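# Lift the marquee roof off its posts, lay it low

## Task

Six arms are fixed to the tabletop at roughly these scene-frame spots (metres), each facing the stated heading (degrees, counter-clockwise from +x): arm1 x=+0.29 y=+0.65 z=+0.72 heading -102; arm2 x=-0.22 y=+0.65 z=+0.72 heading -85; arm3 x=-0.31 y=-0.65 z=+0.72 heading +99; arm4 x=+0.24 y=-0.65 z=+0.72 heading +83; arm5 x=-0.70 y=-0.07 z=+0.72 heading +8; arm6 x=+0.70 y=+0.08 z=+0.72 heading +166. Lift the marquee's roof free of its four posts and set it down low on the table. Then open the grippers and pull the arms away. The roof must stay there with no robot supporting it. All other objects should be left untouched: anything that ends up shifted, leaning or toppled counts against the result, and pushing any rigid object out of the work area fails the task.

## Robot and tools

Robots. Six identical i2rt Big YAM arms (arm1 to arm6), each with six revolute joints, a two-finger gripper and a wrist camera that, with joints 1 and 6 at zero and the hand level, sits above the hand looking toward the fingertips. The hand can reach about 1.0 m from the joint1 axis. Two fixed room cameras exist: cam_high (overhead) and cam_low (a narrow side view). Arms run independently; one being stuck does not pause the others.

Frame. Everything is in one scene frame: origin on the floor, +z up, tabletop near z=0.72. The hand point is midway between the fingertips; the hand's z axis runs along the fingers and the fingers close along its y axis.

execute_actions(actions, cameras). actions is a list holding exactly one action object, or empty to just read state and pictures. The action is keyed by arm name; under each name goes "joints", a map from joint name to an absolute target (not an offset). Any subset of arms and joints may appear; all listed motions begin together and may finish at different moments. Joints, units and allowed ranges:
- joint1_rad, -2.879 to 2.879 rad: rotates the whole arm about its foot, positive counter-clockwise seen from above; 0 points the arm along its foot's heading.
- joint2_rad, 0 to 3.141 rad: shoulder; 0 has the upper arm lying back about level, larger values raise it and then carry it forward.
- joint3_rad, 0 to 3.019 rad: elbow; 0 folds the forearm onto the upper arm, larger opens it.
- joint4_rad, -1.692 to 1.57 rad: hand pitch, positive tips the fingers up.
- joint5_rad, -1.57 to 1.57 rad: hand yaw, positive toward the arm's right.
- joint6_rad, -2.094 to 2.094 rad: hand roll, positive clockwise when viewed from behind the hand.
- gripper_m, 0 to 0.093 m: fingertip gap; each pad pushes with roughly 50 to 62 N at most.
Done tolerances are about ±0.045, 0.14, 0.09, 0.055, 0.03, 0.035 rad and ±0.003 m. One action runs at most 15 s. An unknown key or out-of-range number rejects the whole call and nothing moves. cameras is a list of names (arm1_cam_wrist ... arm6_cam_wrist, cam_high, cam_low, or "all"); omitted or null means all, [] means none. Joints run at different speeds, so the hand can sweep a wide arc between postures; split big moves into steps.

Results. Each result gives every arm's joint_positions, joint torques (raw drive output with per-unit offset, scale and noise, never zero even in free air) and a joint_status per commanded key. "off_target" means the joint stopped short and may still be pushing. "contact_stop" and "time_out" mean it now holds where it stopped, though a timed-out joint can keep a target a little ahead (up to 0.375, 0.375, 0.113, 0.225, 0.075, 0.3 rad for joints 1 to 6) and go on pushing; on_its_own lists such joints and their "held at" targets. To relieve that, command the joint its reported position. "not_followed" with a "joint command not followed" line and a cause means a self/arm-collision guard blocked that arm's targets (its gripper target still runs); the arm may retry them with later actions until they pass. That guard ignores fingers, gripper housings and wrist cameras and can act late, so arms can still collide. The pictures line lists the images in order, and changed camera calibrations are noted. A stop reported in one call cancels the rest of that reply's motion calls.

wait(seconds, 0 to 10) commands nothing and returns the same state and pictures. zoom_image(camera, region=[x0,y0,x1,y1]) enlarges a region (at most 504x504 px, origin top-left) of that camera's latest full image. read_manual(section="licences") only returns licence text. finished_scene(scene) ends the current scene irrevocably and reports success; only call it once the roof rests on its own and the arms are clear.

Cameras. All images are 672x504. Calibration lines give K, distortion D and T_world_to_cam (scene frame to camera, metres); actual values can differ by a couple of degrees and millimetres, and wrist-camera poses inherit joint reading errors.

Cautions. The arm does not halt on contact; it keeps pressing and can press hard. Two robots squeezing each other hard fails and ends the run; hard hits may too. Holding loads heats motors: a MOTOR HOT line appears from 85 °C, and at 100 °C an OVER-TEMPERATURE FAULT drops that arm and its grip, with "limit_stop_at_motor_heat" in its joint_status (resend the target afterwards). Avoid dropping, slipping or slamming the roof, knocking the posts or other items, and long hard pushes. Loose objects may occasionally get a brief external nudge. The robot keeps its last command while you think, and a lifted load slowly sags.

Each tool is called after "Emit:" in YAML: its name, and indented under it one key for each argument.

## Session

Emit:
execute_actions:
  actions: []

Scene clock: 0.00 s.
Joint torques (N m, as the arm reports them, + toward a larger angle): no reading
Motor temperatures (°C, as the motors report them): arm1=[24 26 26 22 25 25] | arm2=[22 23 28 25 23 23] | arm3=[23 23 26 26 25 24] | arm4=[21 25 26 22 23 23] | arm5=[24 23 29 25 22 25] | arm6=[24 25 26 26 24 23]
arm1.joint_positions: joint1_rad=+0.264 joint2_rad=+0.423 joint3_rad=+0.537 joint4_rad=-1.254 joint5_rad=+0.205 joint6_rad=-0.386 gripper_m=+0.095
arm1.joint_status: not commanded
arm1.hand: x=+0.2644 y=+0.4644 z=+0.9876 quat_wxyz=(-0.045, -0.539, -0.808, +0.233) (m; scene frame)
arm2.joint_positions: joint1_rad=-0.365 joint2_rad=+0.529 joint3_rad=+0.390 joint4_rad=-1.016 joint5_rad=-0.242 joint6_rad=+0.313 gripper_m=+0.095
arm2.joint_status: not commanded
arm2.hand: x=-0.2335 y=+0.4417 z=+0.8599 quat_wxyz=(-0.230, -0.841, -0.486, +0.055) (m; scene frame)
arm3.joint_positions: joint1_rad=+0.100 joint2_rad=+0.340 joint3_rad=+0.661 joint4_rad=-1.383 joint5_rad=+0.313 joint6_rad=+0.492 gripper_m=+0.094
arm3.joint_status: not commanded
arm3.hand: x=-0.3076 y=-0.4737 z=+0.9801 quat_wxyz=(-0.231, +0.578, -0.764, -0.169) (m; scene frame)
arm4.joint_positions: joint1_rad=-0.213 joint2_rad=+0.478 joint3_rad=+0.487 joint4_rad=-1.116 joint5_rad=-0.152 joint6_rad=-0.537 gripper_m=+0.095
arm4.joint_status: not commanded
arm4.hand: x=+0.2745 y=-0.4449 z=+0.8829 quat_wxyz=(-0.191, +0.776, -0.581, -0.155) (m; scene frame)
arm5.joint_positions: joint1_rad=+0.396 joint2_rad=+0.402 joint3_rad=+0.596 joint4_rad=-1.283 joint5_rad=+0.100 joint6_rad=+0.233 gripper_m=+0.095
arm5.joint_status: not commanded
arm5.hand: x=-0.5265 y=+0.0048 z=+0.9192 quat_wxyz=(-0.239, +0.118, -0.963, -0.040) (m; scene frame)
arm6.joint_positions: joint1_rad=-0.297 joint2_rad=+0.503 joint3_rad=+0.450 joint4_rad=-1.052 joint5_rad=-0.299 joint6_rad=-0.184 gripper_m=+0.094
arm6.joint_status: not commanded
arm6.hand: x=+0.4920 y=+0.1495 z=+0.8943 quat_wxyz=(+0.057, +0.954, -0.145, -0.258) (m; scene frame)
pictures: arm1_cam_wrist, arm2_cam_wrist, arm3_cam_wrist, arm4_cam_wrist, arm5_cam_wrist, arm6_cam_wrist, cam_high, cam_low
Images, in order (width x height): arm1_cam_wrist 672x504, arm2_cam_wrist 672x504, arm3_cam_wrist 672x504, arm4_cam_wrist 672x504, arm5_cam_wrist 672x504, arm6_cam_wrist 672x504, cam_high 672x504, cam_low 672x504.

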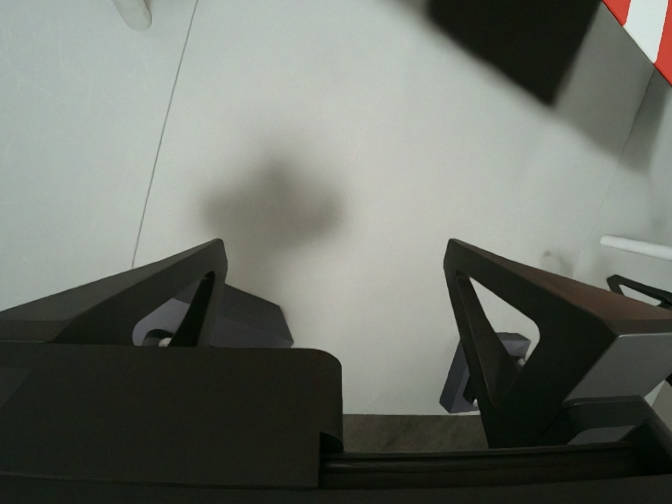

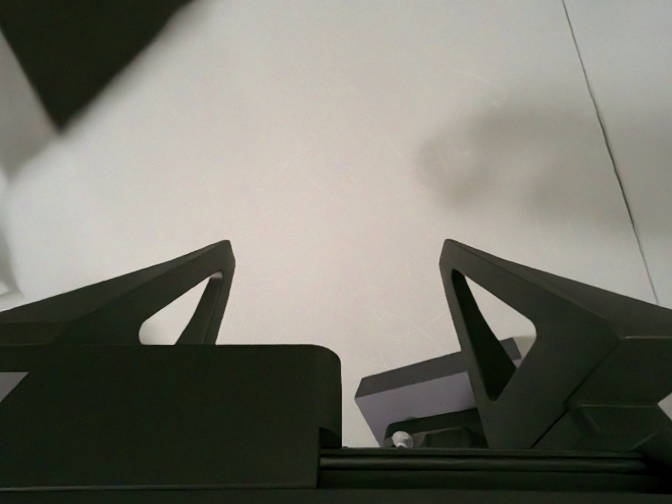

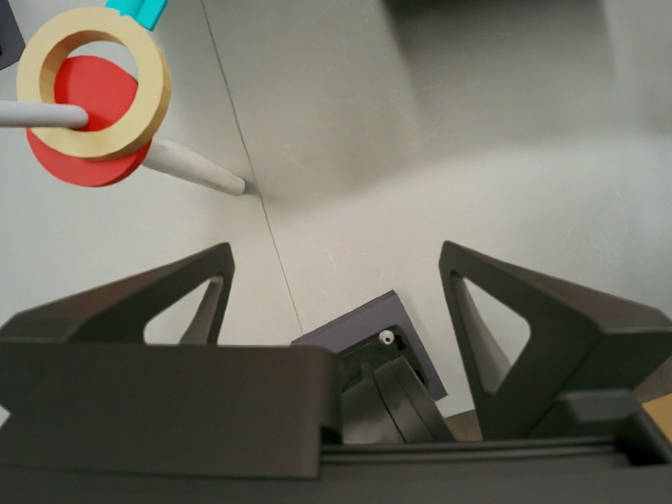

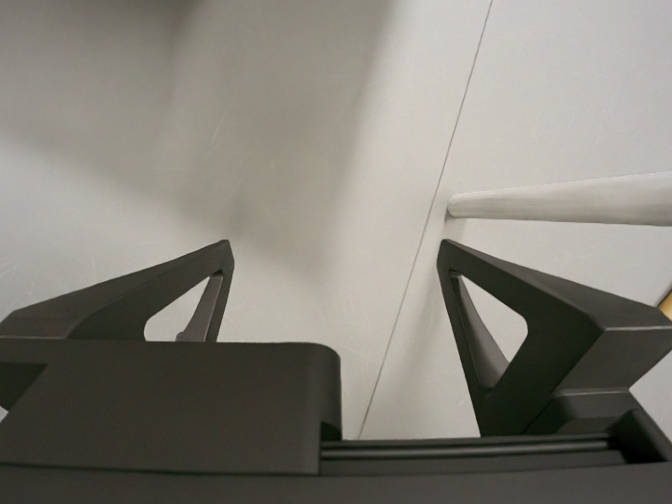

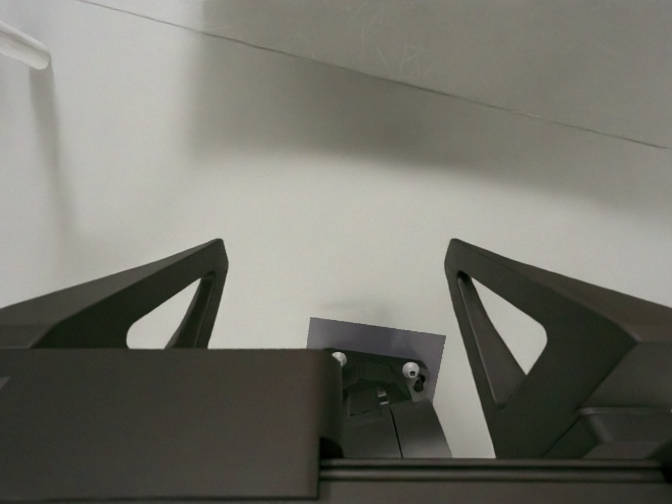

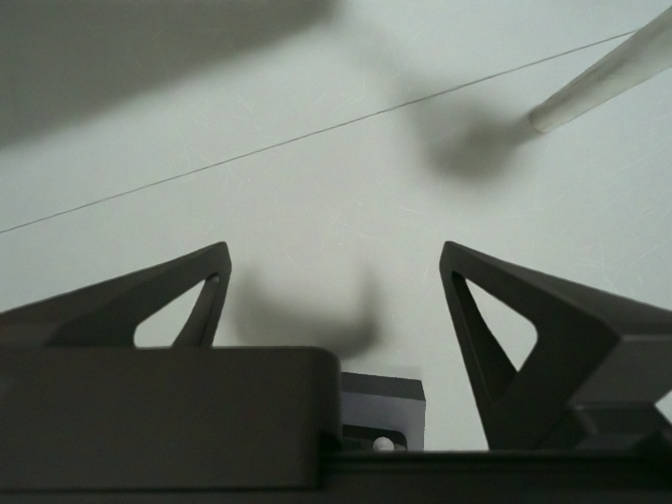

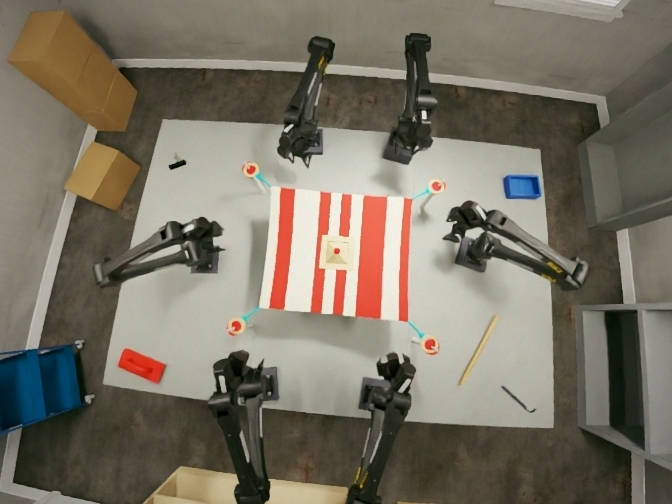

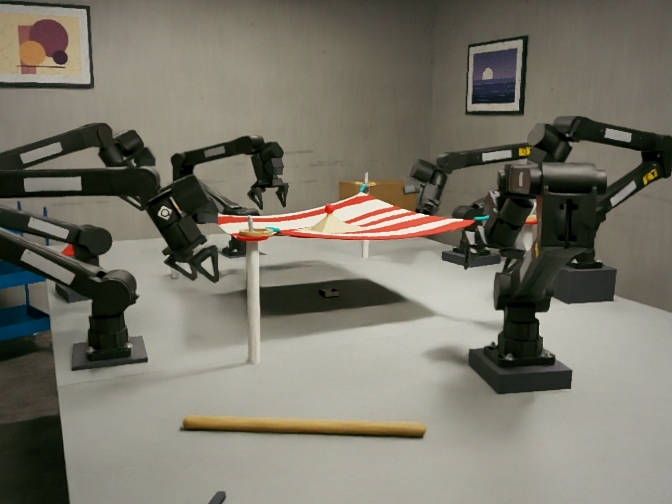

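Emit:
zoom_image:
  camera: "cam_low"
  region: [220, 200, 300, 260]

Emit:
zoom_image:
  camera: "cam_low"
  region: [330, 160, 550, 270]

Region (220, 200, 300, 260) of cam_low's 672x504 image, scaled by 6.300, with more detail than that image has; it fills the top 378 rows of this view, and the rest is white.

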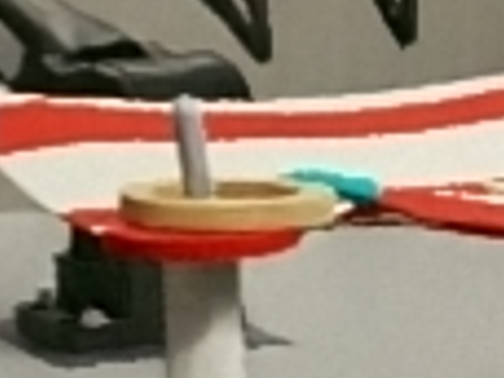

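Region (330, 160, 550, 270) of cam_low's 672x504 image, scaled by 2.291, with more detail than that image has.

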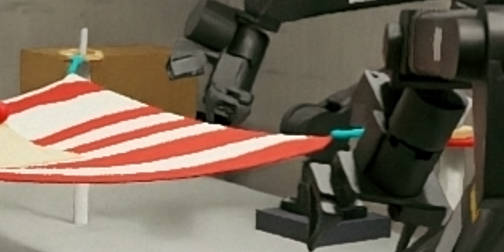

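Emit:
execute_actions:
  actions:
    - {"arm1":{"joints":{"joint1_rad":0.583,"joint2_rad":0.75,"joint3_rad":1.156,"joint4_rad":-1.427,"joint5_rad":0,"joint6_rad":1.34,"gripper_m":0.093}},"arm2":{"joints":{"joint1_rad":-0.677,"joint2_rad":0.7,"joint3_rad":1.387,"joint4_rad":-1.604,"joint5_rad":0,"joint6_rad":-1.46,"gripper_m":0.093}},"arm3":{"joints":{"joint1_rad":0.0,"joint2_rad":0.5,"joint3_rad":1.174,"joint4_rad":-1.597,"joint5_rad":0,"joint6_rad":1.1,"gripper_m":0.093}},"arm4":{"joints":{"joint2_rad":0.6,"joint3_rad":1.312,"joint4_rad":-1.672,"joint5_rad":0,"joint6_rad":-1.43,"gripper_m":0.093}},"arm5":{"joints":{"joint1_rad":0.1,"joint4_rad":-1.45}},"arm6":{"joints":{"joint1_rad":0.3,"joint3_rad":0.65,"joint4_rad":-1.4,"joint5_rad":0}}}
  cameras: []

Emit:
execute_actions:
  actions:
    - {"arm1":{"joints":{"joint2_rad":1.275}},"arm2":{"joints":{"joint2_rad":1.341}},"arm3":{"joints":{"joint1_rad":0.088,"joint2_rad":1.118}},"arm4":{"joints":{"joint1_rad":-0.43,"joint2_rad":1.177}}}
  cameras: ["arm1_cam_wrist","arm2_cam_wrist","arm3_cam_wrist","arm4_cam_wrist","cam_low"]

Scene clock: 23.30 s.
Joint torques (N m, as the arm reports them, + toward a larger angle): arm1=[ 0.07 -1.2  12.98  0.93  0.05 -0.02] | arm2=[-1.42  0.71  9.83  1.49 -0.04 -0.03] | arm3=[ 0.22  2.52  9.6   0.19 -0.21 -0.04] | arm4=[ 1.13  0.82 12.76  0.85  0.01 -0.16] | arm5=[-1.62  2.92  9.82  0.68  0.08  0.07] | arm6=[ 0.59  1.62 12.25  0.83  0.13  0.04]
Motor temperatures (°C, as the motors report them): arm1=[24 26 32 22 25 25] | arm2=[22 23 35 25 23 23] | arm3=[23 23 31 26 25 24] | arm4=[21 25 32 22 23 23] | arm5=[24 23 33 25 22 25] | arm6=[24 25 32 26 24 23]
arm1.joint_positions: joint1_rad=+0.581 joint2_rad=+0.753 joint3_rad=+1.118 joint4_rad=-1.415 joint5_rad=+0.003 joint6_rad=+1.324 gripper_m=+0.093
arm1.joint_status: all done
arm1.hand: x=+0.3867 y=+0.3994 z=+1.1791 quat_wxyz=(-0.260, -0.920, -0.293, -0.014) (m; scene frame)
arm2.joint_positions: joint1_rad=-0.675 joint2_rad=+0.703 joint3_rad=+1.355 joint4_rad=-1.592 joint5_rad=-0.002 joint6_rad=-1.451 gripper_m=+0.093
arm2.joint_status: all done
arm2.hand: x=-0.3419 y=+0.4605 z=+1.2135 quat_wxyz=(+0.069, -0.321, -0.895, +0.303) (m; scene frame)
arm3.joint_positions: joint1_rad=+0.002 joint2_rad=+0.497 joint3_rad=+1.146 joint4_rad=-1.586 joint5_rad=+0.004 joint6_rad=+1.091 gripper_m=+0.093
arm3.joint_status: all done
arm3.hand: x=-0.3427 y=-0.4777 z=+1.1497 quat_wxyz=(-0.044, +0.315, -0.898, -0.303) (m; scene frame)
arm4.joint_positions: joint1_rad=-0.213 joint2_rad=+0.601 joint3_rad=+1.268 joint4_rad=-1.659 joint5_rad=-0.003 joint6_rad=-1.415 gripper_m=+0.093
arm4.joint_status: all done
arm4.hand: x=+0.2912 y=-0.4794 z=+1.1634 quat_wxyz=(-0.290, +0.933, -0.211, +0.017) (m; scene frame)
arm5.joint_positions: joint1_rad=+0.111 joint2_rad=+0.402 joint3_rad=+0.596 joint4_rad=-1.441 joint5_rad=+0.100 joint6_rad=+0.233 gripper_m=+0.095
arm5.joint_status: all done
arm5.hand: x=-0.5471 y=-0.0545 z=+0.9041 quat_wxyz=(-0.168, -0.016, -0.986, +0.012) (m; scene frame)
arm6.joint_positions: joint1_rad=+0.290 joint2_rad=+0.503 joint3_rad=+0.605 joint4_rad=-1.391 joint5_rad=-0.004 joint6_rad=-0.184 gripper_m=+0.094
arm6.joint_status: all done
arm6.hand: x=+0.5267 y=+0.0757 z=+0.9311 quat_wxyz=(-0.003, +0.985, +0.107, -0.134) (m; scene frame)
pictures: none
No camera images: the call's "cameras" was empty. Leave "cameras" out to get every camera's image.

Scene clock: 24.63 s.
Joint torques (N m, as the arm reports them, + toward a larger angle): arm1=[ 0.05 -9.05 12.5   0.18  0.06  0.07] | arm2=[-1.57 -9.71  9.72  0.63 -0.06 -0.08] | arm3=[ 0.73 -6.48 10.12 -0.82 -0.16 -0.01] | arm4=[ 0.82 -8.82 12.96 -0.02 -0.03 -0.2 ] | arm5=[-1.43  2.64  9.88  0.53  0.17  0.02] | arm6=[ 0.94  1.29 12.2   1.03  0.11  0.03]
Motor temperatures (°C, as the motors report them): arm1=[24 26 32 22 25 25] | arm2=[22 23 35 25 23 23] | arm3=[23 23 31 26 25 24] | arm4=[21 26 32 22 23 23] | arm5=[24 23 33 25 22 25] | arm6=[24 25 32 26 24 23]
arm1.joint_positions: joint1_rad=+0.581 joint2_rad=+1.285 joint3_rad=+1.121 joint4_rad=-1.418 joint5_rad=+0.003 joint6_rad=+1.325 gripper_m=+0.093
arm1.joint_status: all done
arm1.hand: x=+0.4172 y=+0.3207 z=+1.0224 quat_wxyz=(+0.002, -0.953, -0.304, +0.002) (m; scene frame)
arm2.joint_positions: joint1_rad=-0.675 joint2_rad=+1.347 joint3_rad=+1.367 joint4_rad=-1.595 joint5_rad=-0.002 joint6_rad=-1.452 gripper_m=+0.093
arm2.joint_status: all done
arm2.hand: x=-0.4282 y=+0.3263 z=+1.0298 quat_wxyz=(-0.001, -0.338, -0.941, -0.002) (m; scene frame)
arm3.joint_positions: joint1_rad=+0.085 joint2_rad=+1.122 joint3_rad=+1.146 joint4_rad=-1.588 joint5_rad=+0.004 joint6_rad=+1.092 gripper_m=+0.093
arm3.joint_status: all done
arm3.hand: x=-0.3931 y=-0.3568 z=+1.0094 quat_wxyz=(-0.001, +0.371, -0.929, +0.002) (m; scene frame)
arm4.joint_positions: joint1_rad=-0.426 joint2_rad=+1.197 joint3_rad=+1.278 joint4_rad=-1.662 joint5_rad=-0.003 joint6_rad=-1.416 gripper_m=+0.093
arm4.joint_status: all done
arm4.hand: x=+0.3960 y=-0.3681 z=+1.0262 quat_wxyz=(+0.000, +0.946, -0.323, -0.003) (m; scene frame)
arm5.joint_positions: joint1_rad=+0.111 joint2_rad=+0.402 joint3_rad=+0.596 joint4_rad=-1.441 joint5_rad=+0.100 joint6_rad=+0.233 gripper_m=+0.095
arm5.joint_status: not commanded
arm5.hand: x=-0.5471 y=-0.0545 z=+0.9041 quat_wxyz=(-0.168, -0.016, -0.986, +0.012) (m; scene frame)
arm6.joint_positions: joint1_rad=+0.290 joint2_rad=+0.503 joint3_rad=+0.605 joint4_rad=-1.391 joint5_rad=-0.004 joint6_rad=-0.184 gripper_m=+0.094
arm6.joint_status: not commanded
arm6.hand: x=+0.5267 y=+0.0757 z=+0.9311 quat_wxyz=(-0.003, +0.985, +0.107, -0.134) (m; scene frame)
pictures: arm1_cam_wrist, arm2_cam_wrist, arm3_cam_wrist, arm4_cam_wrist, cam_low
camera_calibration (this result's frames):
arm1_cam_wrist: T_world_to_cam=[[-0.58242, 0.812883, 0.00297208, -0.0227979], [0.662955, 0.472876, 0.580412, -1.01457], [0.470402, 0.340014, -0.814317, 0.649434], [0, 0, 0, 1]] pos_world=[0.35384, 0.277481, 1.11778]
arm2_cam_wrist: T_world_to_cam=[[-0.640797, -0.767688, -0.0058445, -0.0201333], [-0.622664, 0.515261, 0.588894, -1.03475], [-0.449075, 0.381001, -0.808189, 0.638877], [0, 0, 0, 1]] pos_world=[-0.370296, 0.274295, 1.12557]
arm3_cam_wrist: T_world_to_cam=[[0.687516, -0.726101, 0.00998083, 0.000527565], [-0.595734, -0.556111, 0.579519, -1.01164], [-0.415239, -0.404374, -0.814898, 0.641822], [0, 0, 0, 1]] pos_world=[-0.33652, -0.302663, 1.10928]
arm4_cam_wrist: T_world_to_cam=[[0.605921, 0.795497, 0.00657886, 0.0424069], [0.649848, -0.499718, 0.572695, -1.02533], [0.458865, -0.342733, -0.819742, 0.653598], [0, 0, 0, 1]] pos_world=[0.340702, -0.322102, 1.12271]
Images, in order (width x height): arm1_cam_wrist 672x504, arm2_cam_wrist 672x504, arm3_cam_wrist 672x504, arm4_cam_wrist 672x504, cam_low 672x504.

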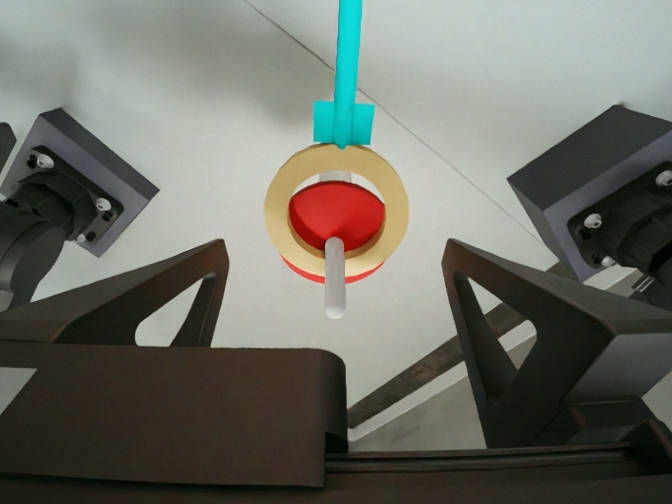

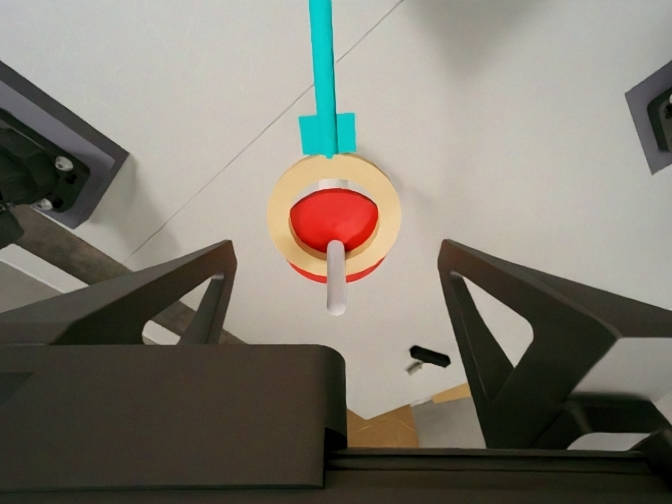

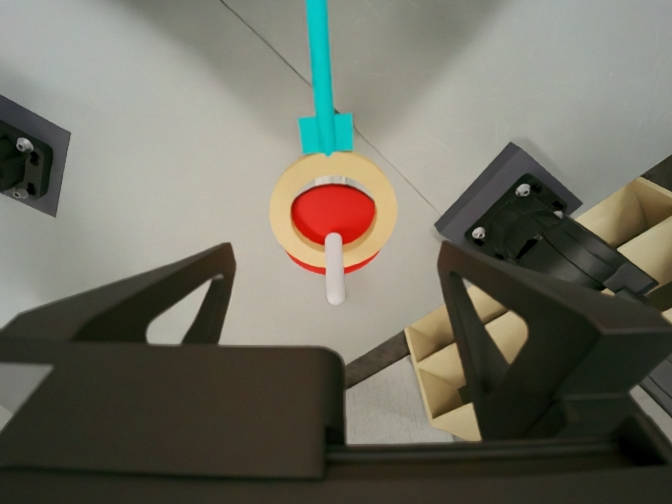

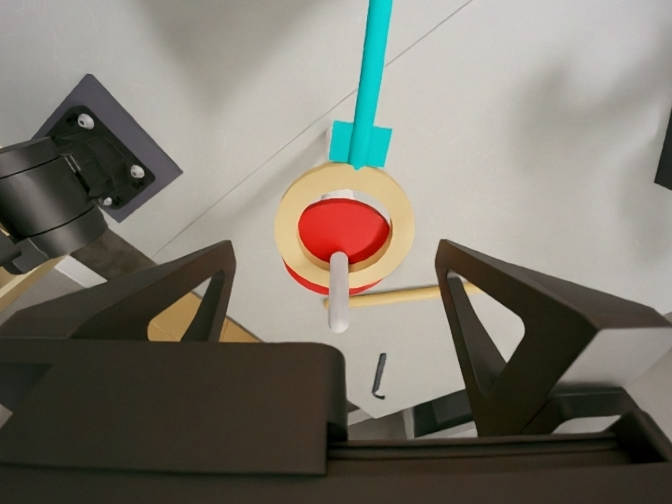

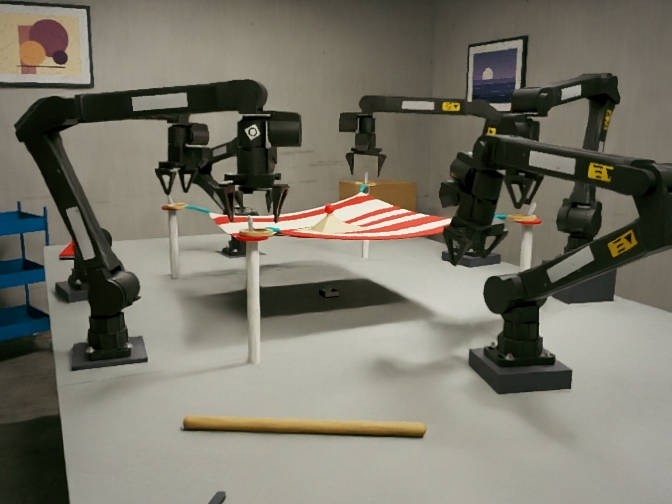

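Emit:
execute_actions:
  actions:
    - {"arm1":{"joints":{"joint2_rad":1.318,"joint3_rad":1.039,"joint4_rad":-1.293}},"arm2":{"joints":{"joint3_rad":1.265,"joint4_rad":-1.48}},"arm3":{"joints":{"joint3_rad":1.027,"joint4_rad":-1.445,"joint6_rad":1.04}},"arm4":{"joints":{"joint1_rad":-0.444,"joint3_rad":1.201,"joint4_rad":-1.55,"joint6_rad":-1.31}}}
  cameras: ["arm1_cam_wrist","arm2_cam_wrist","arm3_cam_wrist","arm4_cam_wrist"]

Scene clock: 33.97 s.
Joint torques (N m, as the arm reports them, + toward a larger angle): arm1=[ 0.05 -8.45  9.72  0.93  0.06  0.07] | arm2=[-1.77 -9.36  8.39  1.34 -0.06 -0.1 ] | arm3=[ 0.72 -5.79  8.25 -0.01 -0.19 -0.14] | arm4=[ 0.54 -7.89 10.75  1.16 -0.03  0.13] | arm5=[-1.41  2.03  9.91  0.5   0.11  0.  ] | arm6=[ 0.95  1.78 12.2   0.88  0.12  0.01]
Motor temperatures (°C, as the motors report them): arm1=[24 26 32 22 25 25] | arm2=[22 23 35 25 23 23] | arm3=[23 24 32 26 25 24] | arm4=[21 26 33 22 23 23] | arm5=[24 23 33 25 22 25] | arm6=[24 25 33 26 24 23]
arm1.joint_positions: joint1_rad=+0.581 joint2_rad=+1.314 joint3_rad=+1.031 joint4_rad=-1.307 joint5_rad=+0.003 joint6_rad=+1.325 gripper_m=+0.093
arm1.joint_status: all done
arm1.hand: x=+0.4169 y=+0.3214 z=+0.9789 quat_wxyz=(+0.006, -0.953, -0.304, +0.002) (m; scene frame)
arm2.joint_positions: joint1_rad=-0.675 joint2_rad=+1.342 joint3_rad=+1.263 joint4_rad=-1.492 joint5_rad=-0.002 joint6_rad=-1.452 gripper_m=+0.093
arm2.joint_status: all done
arm2.hand: x=-0.4271 y=+0.3279 z=+0.9917 quat_wxyz=(-0.001, -0.338, -0.941, +0.000) (m; scene frame)
arm3.joint_positions: joint1_rad=+0.085 joint2_rad=+1.114 joint3_rad=+1.026 joint4_rad=-1.456 joint5_rad=+0.004 joint6_rad=+1.049 gripper_m=+0.093
arm3.joint_status: all done
arm3.hand: x=-0.3933 y=-0.3566 z=+0.9660 quat_wxyz=(-0.002, +0.391, -0.920, -0.008) (m; scene frame)
arm4.joint_positions: joint1_rad=-0.438 joint2_rad=+1.190 joint3_rad=+1.192 joint4_rad=-1.566 joint5_rad=-0.003 joint6_rad=-1.325 gripper_m=+0.093
arm4.joint_status: all done
arm4.hand: x=+0.4008 y=-0.3670 z=+0.9958 quat_wxyz=(-0.009, +0.929, -0.371, -0.002) (m; scene frame)
arm5.joint_positions: joint1_rad=+0.111 joint2_rad=+0.402 joint3_rad=+0.596 joint4_rad=-1.441 joint5_rad=+0.100 joint6_rad=+0.233 gripper_m=+0.095
arm5.joint_status: not commanded
arm5.hand: x=-0.5471 y=-0.0545 z=+0.9041 quat_wxyz=(-0.168, -0.016, -0.986, +0.012) (m; scene frame)
arm6.joint_positions: joint1_rad=+0.290 joint2_rad=+0.503 joint3_rad=+0.605 joint4_rad=-1.391 joint5_rad=-0.004 joint6_rad=-0.184 gripper_m=+0.094
arm6.joint_status: not commanded
arm6.hand: x=+0.5267 y=+0.0757 z=+0.9311 quat_wxyz=(-0.003, +0.985, +0.107, -0.134) (m; scene frame)
pictures: arm1_cam_wrist, arm2_cam_wrist, arm3_cam_wrist, arm4_cam_wrist
camera_calibration (this result's frames):
arm1_cam_wrist: T_world_to_cam=[[-0.582392, 0.812827, 0.0114714, -0.0317336], [0.664807, 0.468119, 0.582148, -0.990392], [0.467816, 0.346665, -0.813002, 0.611565], [0, 0, 0, 1]] pos_world=[0.353838, 0.277407, 1.07412]
arm2_cam_wrist: T_world_to_cam=[[-0.640806, -0.767701, -0.00168078, -0.022511], [-0.621329, 0.517339, 0.588482, -1.01221], [-0.450909, 0.378147, -0.808509, 0.608404], [0, 0, 0, 1]] pos_world=[-0.369004, 0.276307, 1.08753]
arm3_cam_wrist: T_world_to_cam=[[0.718407, -0.695578, -0.0079061, 0.0415784], [-0.56765, -0.592775, 0.571307, -0.980536], [-0.402075, -0.405943, -0.820698, 0.616697], [0, 0, 0, 1]] pos_world=[-0.338513, -0.301972, 1.06664]
arm4_cam_wrist: T_world_to_cam=[[0.683857, 0.729229, 0.0237576, -0.0338195], [0.590452, -0.572255, 0.569114, -1.00973], [0.42861, -0.375165, -0.821915, 0.629264], [0, 0, 0, 1]] pos_world=[0.349616, -0.317084, 1.09266]
Images, in order (width x height): arm1_cam_wrist 672x504, arm2_cam_wrist 672x504, arm3_cam_wrist 672x504, arm4_cam_wrist 672x504.

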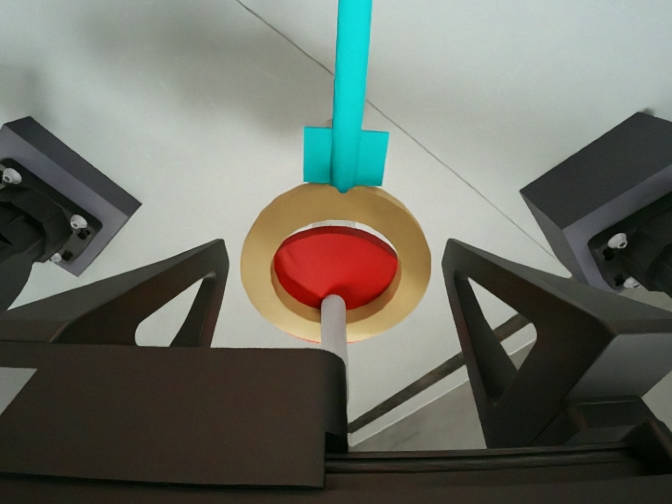

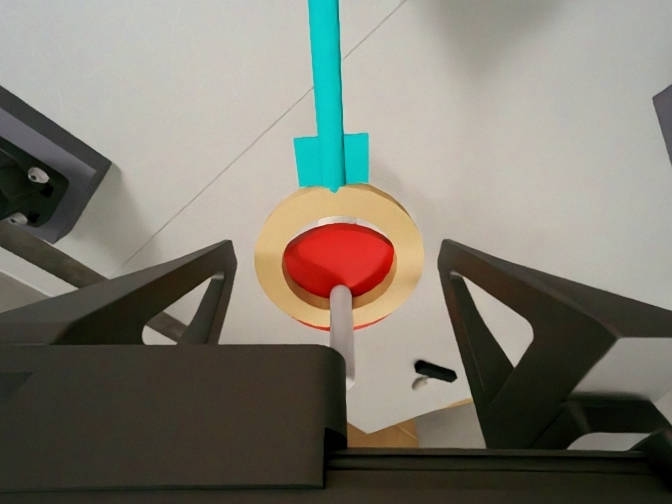

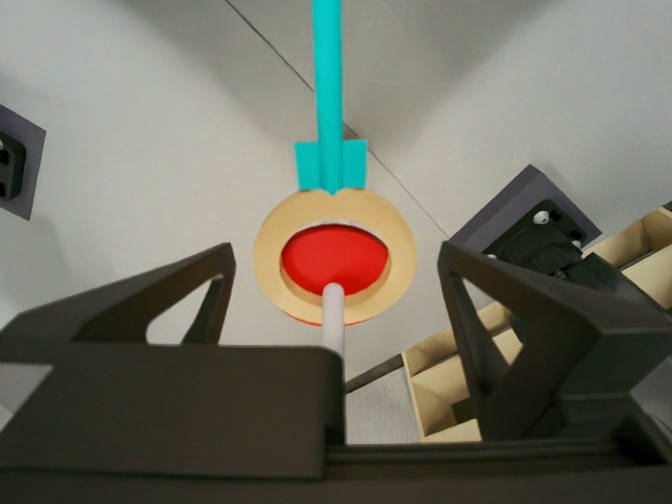

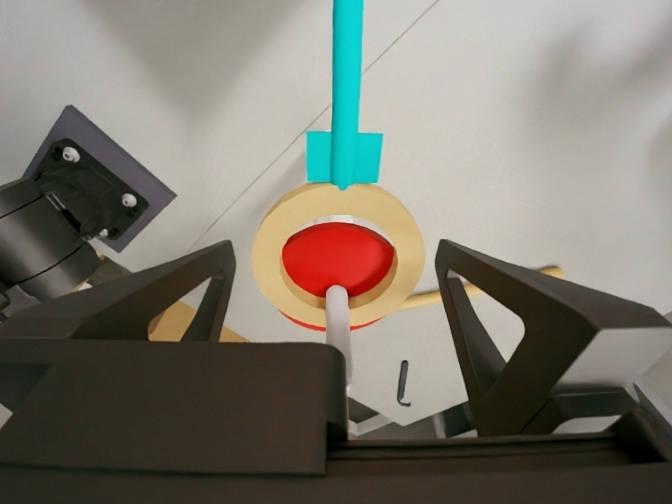

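Emit:
execute_actions:
  actions:
    - {"arm1":{"joints":{"gripper_m":0.04}},"arm2":{"joints":{"gripper_m":0.04}},"arm3":{"joints":{"gripper_m":0.04}},"arm4":{"joints":{"gripper_m":0.04}}}
  cameras: []

Emit:
execute_actions:
  actions:
    - {"arm3":{"joints":{"joint1_rad":0.14,"joint2_rad":1.094,"joint3_rad":1.205,"joint4_rad":-1.632,"joint6_rad":1.1}},"arm4":{"joints":{"joint1_rad":-0.495,"joint2_rad":1.15,"joint3_rad":1.375,"joint4_rad":-1.69,"joint6_rad":-1.385}}}
  cameras: ["arm1_cam_wrist","arm2_cam_wrist","arm3_cam_wrist","arm4_cam_wrist"]

Scene clock: 41.97 s.
Joint torques (N m, as the arm reports them, + toward a larger angle): arm1=[ 0.09 -8.73  9.81  0.98  0.06  0.07] | arm2=[-1.38 -9.05  8.4   1.28 -0.05 -0.09] | arm3=[ 1.01 -5.86  8.29  0.02 -0.16 -0.15] | arm4=[ 0.62 -7.95 10.68  1.1  -0.03  0.13] | arm5=[-1.41  2.53  9.94  0.58  0.12 -0.01] | arm6=[ 1.15  1.55 12.26  1.01  0.1   0.07]
Motor temperatures (°C, as the motors report them): arm1=[24 26 31 22 25 25] | arm2=[22 23 35 25 23 23] | arm3=[23 24 31 26 25 24] | arm4=[21 26 32 22 23 23] | arm5=[24 23 34 25 22 25] | arm6=[24 25 34 26 24 23]
arm1.joint_positions: joint1_rad=+0.581 joint2_rad=+1.314 joint3_rad=+1.031 joint4_rad=-1.307 joint5_rad=+0.003 joint6_rad=+1.325 gripper_m=+0.067
arm1.joint_status: gripper_m off_target (ended at +0.067, target +0.040)
arm1.hand: x=+0.4169 y=+0.3214 z=+0.9789 quat_wxyz=(+0.006, -0.953, -0.303, +0.002) (m; scene frame)
arm2.joint_positions: joint1_rad=-0.675 joint2_rad=+1.342 joint3_rad=+1.263 joint4_rad=-1.491 joint5_rad=-0.002 joint6_rad=-1.452 gripper_m=+0.068
arm2.joint_status: gripper_m off_target (ended at +0.068, target +0.040)
arm2.hand: x=-0.4272 y=+0.3278 z=+0.9917 quat_wxyz=(-0.001, -0.338, -0.941, +0.001) (m; scene frame)
arm3.joint_positions: joint1_rad=+0.085 joint2_rad=+1.114 joint3_rad=+1.026 joint4_rad=-1.456 joint5_rad=+0.004 joint6_rad=+1.048 gripper_m=+0.068
arm3.joint_status: gripper_m off_target (ended at +0.068, target +0.040)
arm3.hand: x=-0.3933 y=-0.3566 z=+0.9660 quat_wxyz=(-0.002, +0.392, -0.920, -0.008) (m; scene frame)
arm4.joint_positions: joint1_rad=-0.438 joint2_rad=+1.190 joint3_rad=+1.192 joint4_rad=-1.565 joint5_rad=-0.003 joint6_rad=-1.325 gripper_m=+0.068
arm4.joint_status: gripper_m off_target (ended at +0.068, target +0.040)
arm4.hand: x=+0.4009 y=-0.3669 z=+0.9958 quat_wxyz=(-0.009, +0.929, -0.371, -0.002) (m; scene frame)
arm5.joint_positions: joint1_rad=+0.111 joint2_rad=+0.402 joint3_rad=+0.596 joint4_rad=-1.441 joint5_rad=+0.100 joint6_rad=+0.233 gripper_m=+0.095
arm5.joint_status: not commanded
arm5.hand: x=-0.5471 y=-0.0545 z=+0.9041 quat_wxyz=(-0.168, -0.016, -0.986, +0.012) (m; scene frame)
arm6.joint_positions: joint1_rad=+0.290 joint2_rad=+0.503 joint3_rad=+0.605 joint4_rad=-1.391 joint5_rad=-0.004 joint6_rad=-0.184 gripper_m=+0.094
arm6.joint_status: not commanded
arm6.hand: x=+0.5267 y=+0.0757 z=+0.9311 quat_wxyz=(-0.003, +0.985, +0.107, -0.134) (m; scene frame)
pictures: none
No camera images: the call's "cameras" was empty. Leave "cameras" out to get every camera's image.

Scene clock: 42.93 s.
Joint torques (N m, as the arm reports them, + toward a larger angle): arm1=[ 0.02 -8.33  9.79  0.96  0.06  0.07] | arm2=[-1.35 -9.66  8.43  1.34 -0.08 -0.06] | arm3=[ 0.88 -5.31 10.45 -0.91 -0.15 -0.02] | arm4=[-0.2  -7.6  14.32 -0.1   0.32 -0.2 ] | arm5=[-1.75  2.86  9.94  0.62  0.13  0.02] | arm6=[ 0.62  1.83 12.26  0.95  0.11  0.05]
Motor temperatures (°C, as the motors report them): arm1=[24 26 31 22 25 25] | arm2=[22 23 35 25 23 23] | arm3=[23 24 31 26 25 24] | arm4=[21 26 32 22 23 23] | arm5=[24 23 34 25 22 25] | arm6=[24 25 34 26 24 23]
arm1.joint_positions: joint1_rad=+0.581 joint2_rad=+1.314 joint3_rad=+1.031 joint4_rad=-1.306 joint5_rad=+0.003 joint6_rad=+1.325 gripper_m=+0.067
arm1.joint_status: not commanded
arm1.hand: x=+0.4169 y=+0.3213 z=+0.9789 quat_wxyz=(+0.006, -0.953, -0.303, +0.002) (m; scene frame)
arm2.joint_positions: joint1_rad=-0.675 joint2_rad=+1.342 joint3_rad=+1.263 joint4_rad=-1.491 joint5_rad=-0.002 joint6_rad=-1.452 gripper_m=+0.068
arm2.joint_status: not commanded
arm2.hand: x=-0.4272 y=+0.3278 z=+0.9917 quat_wxyz=(-0.001, -0.338, -0.941, +0.001) (m; scene frame)
arm3.joint_positions: joint1_rad=+0.133 joint2_rad=+1.089 joint3_rad=+1.172 joint4_rad=-1.619 joint5_rad=+0.004 joint6_rad=+1.093 gripper_m=+0.068
arm3.joint_status: all done
arm3.hand: x=-0.4050 y=-0.3670 z=+1.0286 quat_wxyz=(-0.001, +0.393, -0.919, -0.012) (m; scene frame)
arm4.joint_positions: joint1_rad=-0.480 joint2_rad=+1.162 joint3_rad=+1.326 joint4_rad=-1.675 joint5_rad=-0.012 joint6_rad=-1.371 gripper_m=+0.068
arm4.joint_status: all done
arm4.hand: x=+0.4099 y=-0.3763 z=+1.0552 quat_wxyz=(-0.035, +0.929, -0.369, -0.002) (m; scene frame)
arm5.joint_positions: joint1_rad=+0.111 joint2_rad=+0.402 joint3_rad=+0.596 joint4_rad=-1.441 joint5_rad=+0.100 joint6_rad=+0.233 gripper_m=+0.095
arm5.joint_status: not commanded
arm5.hand: x=-0.5471 y=-0.0545 z=+0.9041 quat_wxyz=(-0.168, -0.016, -0.986, +0.012) (m; scene frame)
arm6.joint_positions: joint1_rad=+0.290 joint2_rad=+0.503 joint3_rad=+0.605 joint4_rad=-1.391 joint5_rad=-0.004 joint6_rad=-0.184 gripper_m=+0.094
arm6.joint_status: not commanded
arm6.hand: x=+0.5267 y=+0.0757 z=+0.9311 quat_wxyz=(-0.003, +0.985, +0.107, -0.134) (m; scene frame)
pictures: arm1_cam_wrist, arm2_cam_wrist, arm3_cam_wrist, arm4_cam_wrist
camera_calibration (this result's frames):
arm1_cam_wrist: T_world_to_cam=[[-0.582084, 0.813053, 0.0111017, -0.031482], [0.664907, 0.468075, 0.582069, -0.990323], [0.468057, 0.346195, -0.813063, 0.611689], [0, 0, 0, 1]] pos_world=[0.353842, 0.277378, 1.07413]
arm2_cam_wrist: T_world_to_cam=[[-0.640806, -0.767702, -0.000923736, -0.0234479], [-0.621086, 0.517717, 0.588406, -1.01213], [-0.451242, 0.377628, -0.808565, 0.608501], [0, 0, 0, 1]] pos_world=[-0.369066, 0.27621, 1.08754]
arm3_cam_wrist: T_world_to_cam=[[0.721003, -0.692749, -0.0159514, 0.0535489], [-0.563004, -0.599076, 0.569329, -1.02752], [-0.403958, -0.401507, -0.821955, 0.661265], [0, 0, 0, 1]] pos_world=[-0.349985, -0.312966, 1.12938]
arm4_cam_wrist: T_world_to_cam=[[0.680811, 0.728806, 0.0730568, -0.0856459], [0.580843, -0.597959, 0.552328, -1.04227], [0.446225, -0.333597, -0.83042, 0.688087], [0, 0, 0, 1]] pos_world=[0.356662, -0.331271, 1.15333]
Images, in order (width x height): arm1_cam_wrist 672x504, arm2_cam_wrist 672x504, arm3_cam_wrist 672x504, arm4_cam_wrist 672x504.

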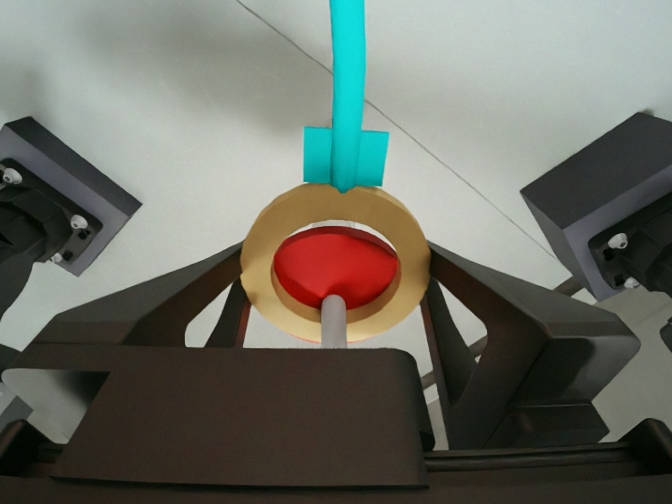

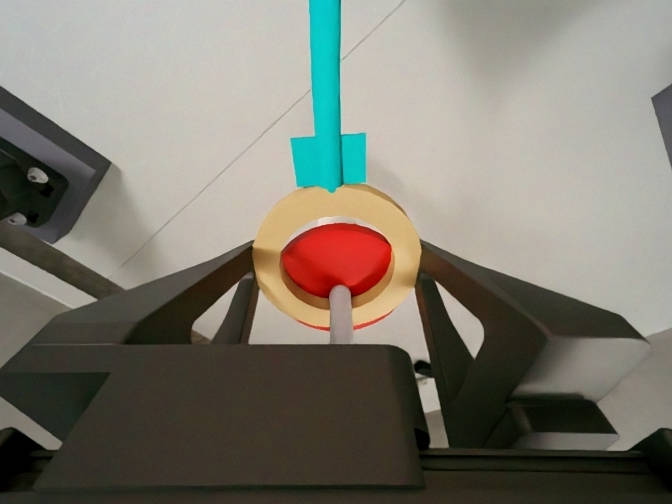

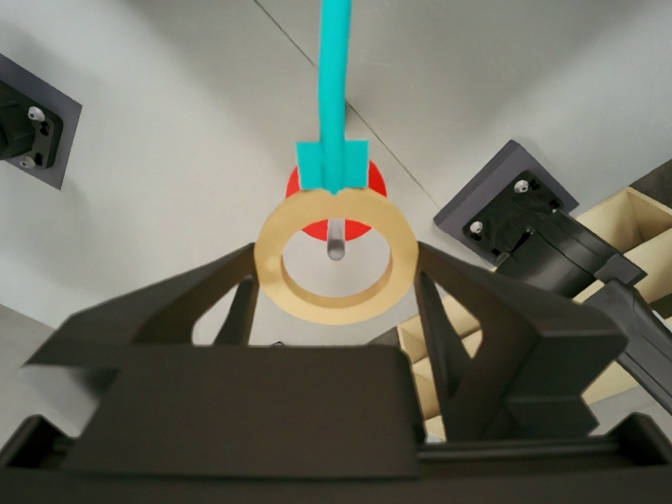

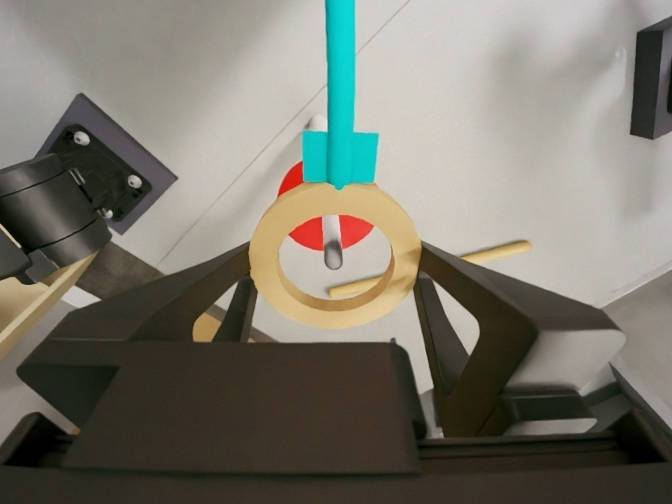

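Emit:
execute_actions:
  actions:
    - {"arm1":{"joints":{"joint1_rad":0.632,"joint2_rad":1.262,"joint3_rad":1.19,"joint4_rad":-1.478,"joint6_rad":1.385}},"arm2":{"joints":{"joint1_rad":-0.725,"joint3_rad":1.455,"joint4_rad":-1.665,"joint6_rad":-1.505}},"arm3":{"joints":{"joint1_rad":-0.03,"joint6_rad":0.92}},"arm4":{"joints":{"joint1_rad":-0.32,"joint6_rad":-1.2}}}
  cameras: ["arm1_cam_wrist","arm2_cam_wrist","cam_low"]

Scene clock: 48.03 s.
Joint torques (N m, as the arm reports them, + toward a larger angle): arm1=[ 0.51 -8.81 12.69  0.12 -0.05  0.06] | arm2=[-1.82 -9.08 10.85  0.58  0.13 -0.09] | arm3=[ 0.88 -5.38 10.47 -0.96 -0.16 -0.15] | arm4=[ 0.59 -7.52 14.33 -0.1   0.1   0.11] | arm5=[-1.68  2.22  9.97  0.7   0.14 -0.01] | arm6=[ 1.01  1.93 12.22  0.94  0.11  0.04]
Motor temperatures (°C, as the motors report them): arm1=[24 26 31 22 25 25] | arm2=[22 23 35 25 23 23] | arm3=[23 24 32 26 25 24] | arm4=[21 26 33 22 23 23] | arm5=[24 23 34 25 22 25] | arm6=[24 25 34 26 24 23]
arm1.joint_positions: joint1_rad=+0.623 joint2_rad=+1.266 joint3_rad=+1.152 joint4_rad=-1.466 joint5_rad=+0.006 joint6_rad=+1.371 gripper_m=+0.067
arm1.joint_status: all done
arm1.hand: x=+0.4289 y=+0.3302 z=+1.0401 quat_wxyz=(+0.002, -0.953, -0.302, +0.004) (m; scene frame)
arm2.joint_positions: joint1_rad=-0.713 joint2_rad=+1.342 joint3_rad=+1.420 joint4_rad=-1.656 joint5_rad=-0.007 joint6_rad=-1.499 gripper_m=+0.068
arm2.joint_status: all done
arm2.hand: x=-0.4375 y=+0.3369 z=+1.0517 quat_wxyz=(-0.004, -0.334, -0.943, -0.002) (m; scene frame)
arm3.joint_positions: joint1_rad=-0.037 joint2_rad=+1.089 joint3_rad=+1.172 joint4_rad=-1.619 joint5_rad=+0.004 joint6_rad=+0.927 gripper_m=+0.068
arm3.joint_status: all done
arm3.hand: x=-0.3559 y=-0.3550 z=+1.0285 quat_wxyz=(-0.004, +0.391, -0.920, -0.012) (m; scene frame)
arm4.joint_positions: joint1_rad=-0.314 joint2_rad=+1.162 joint3_rad=+1.326 joint4_rad=-1.675 joint5_rad=-0.006 joint6_rad=-1.214 gripper_m=+0.068
arm4.joint_status: all done
arm4.hand: x=+0.3626 y=-0.3523 z=+1.0553 quat_wxyz=(-0.035, +0.931, -0.364, -0.004) (m; scene frame)
arm5.joint_positions: joint1_rad=+0.111 joint2_rad=+0.402 joint3_rad=+0.596 joint4_rad=-1.441 joint5_rad=+0.100 joint6_rad=+0.233 gripper_m=+0.095
arm5.joint_status: not commanded
arm5.hand: x=-0.5471 y=-0.0545 z=+0.9041 quat_wxyz=(-0.168, -0.016, -0.986, +0.012) (m; scene frame)
arm6.joint_positions: joint1_rad=+0.290 joint2_rad=+0.503 joint3_rad=+0.605 joint4_rad=-1.391 joint5_rad=-0.004 joint6_rad=-0.184 gripper_m=+0.094
arm6.joint_status: not commanded
arm6.hand: x=+0.5267 y=+0.0757 z=+0.9311 quat_wxyz=(-0.003, +0.985, +0.107, -0.134) (m; scene frame)
pictures: arm1_cam_wrist, arm2_cam_wrist, cam_low
camera_calibration (this result's frames):
arm1_cam_wrist: T_world_to_cam=[[-0.579316, 0.815097, 0.00318215, -0.0260956], [0.666493, 0.471443, 0.577519, -1.03513], [0.469234, 0.336686, -0.816371, 0.658906], [0, 0, 0, 1]] pos_world=[0.36561, 0.287432, 1.1358]
arm2_cam_wrist: T_world_to_cam=[[-0.634016, -0.773269, -0.00883468, -0.00983429], [-0.630497, 0.510272, 0.58489, -1.05642], [-0.447769, 0.3764, -0.811065, 0.653504], [0, 0, 0, 1]] pos_world=[-0.379682, 0.285476, 1.14783]
Images, in order (width x height): arm1_cam_wrist 672x504, arm2_cam_wrist 672x504, cam_low 672x504.

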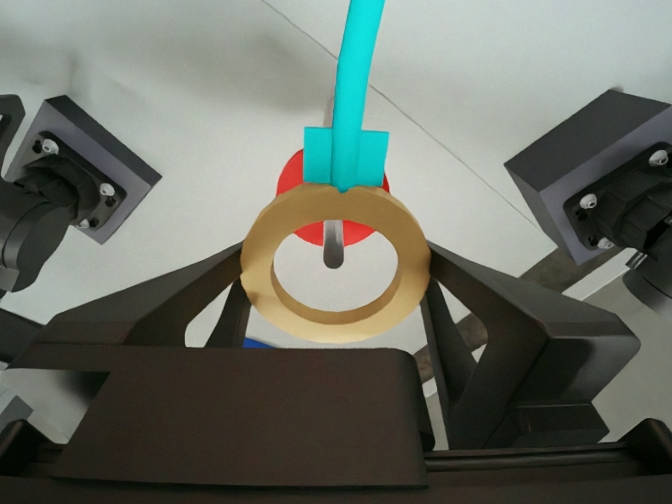

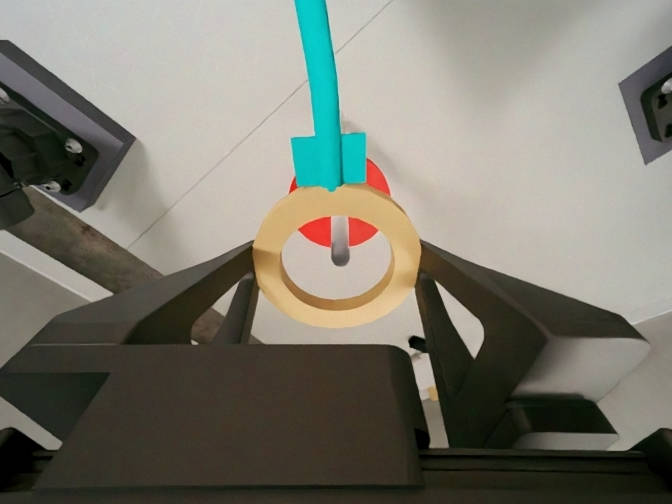

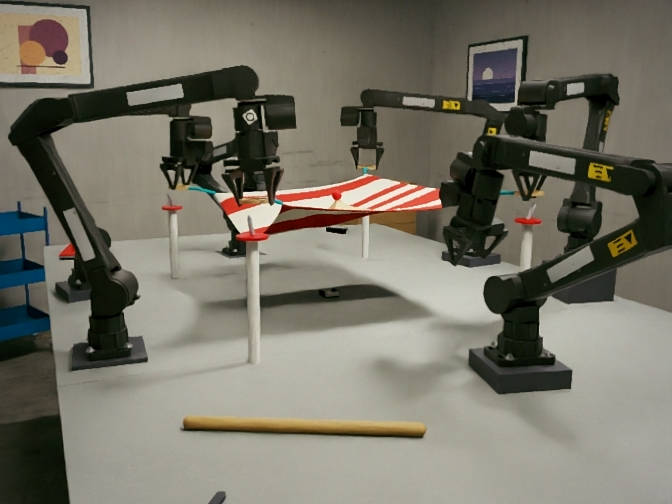

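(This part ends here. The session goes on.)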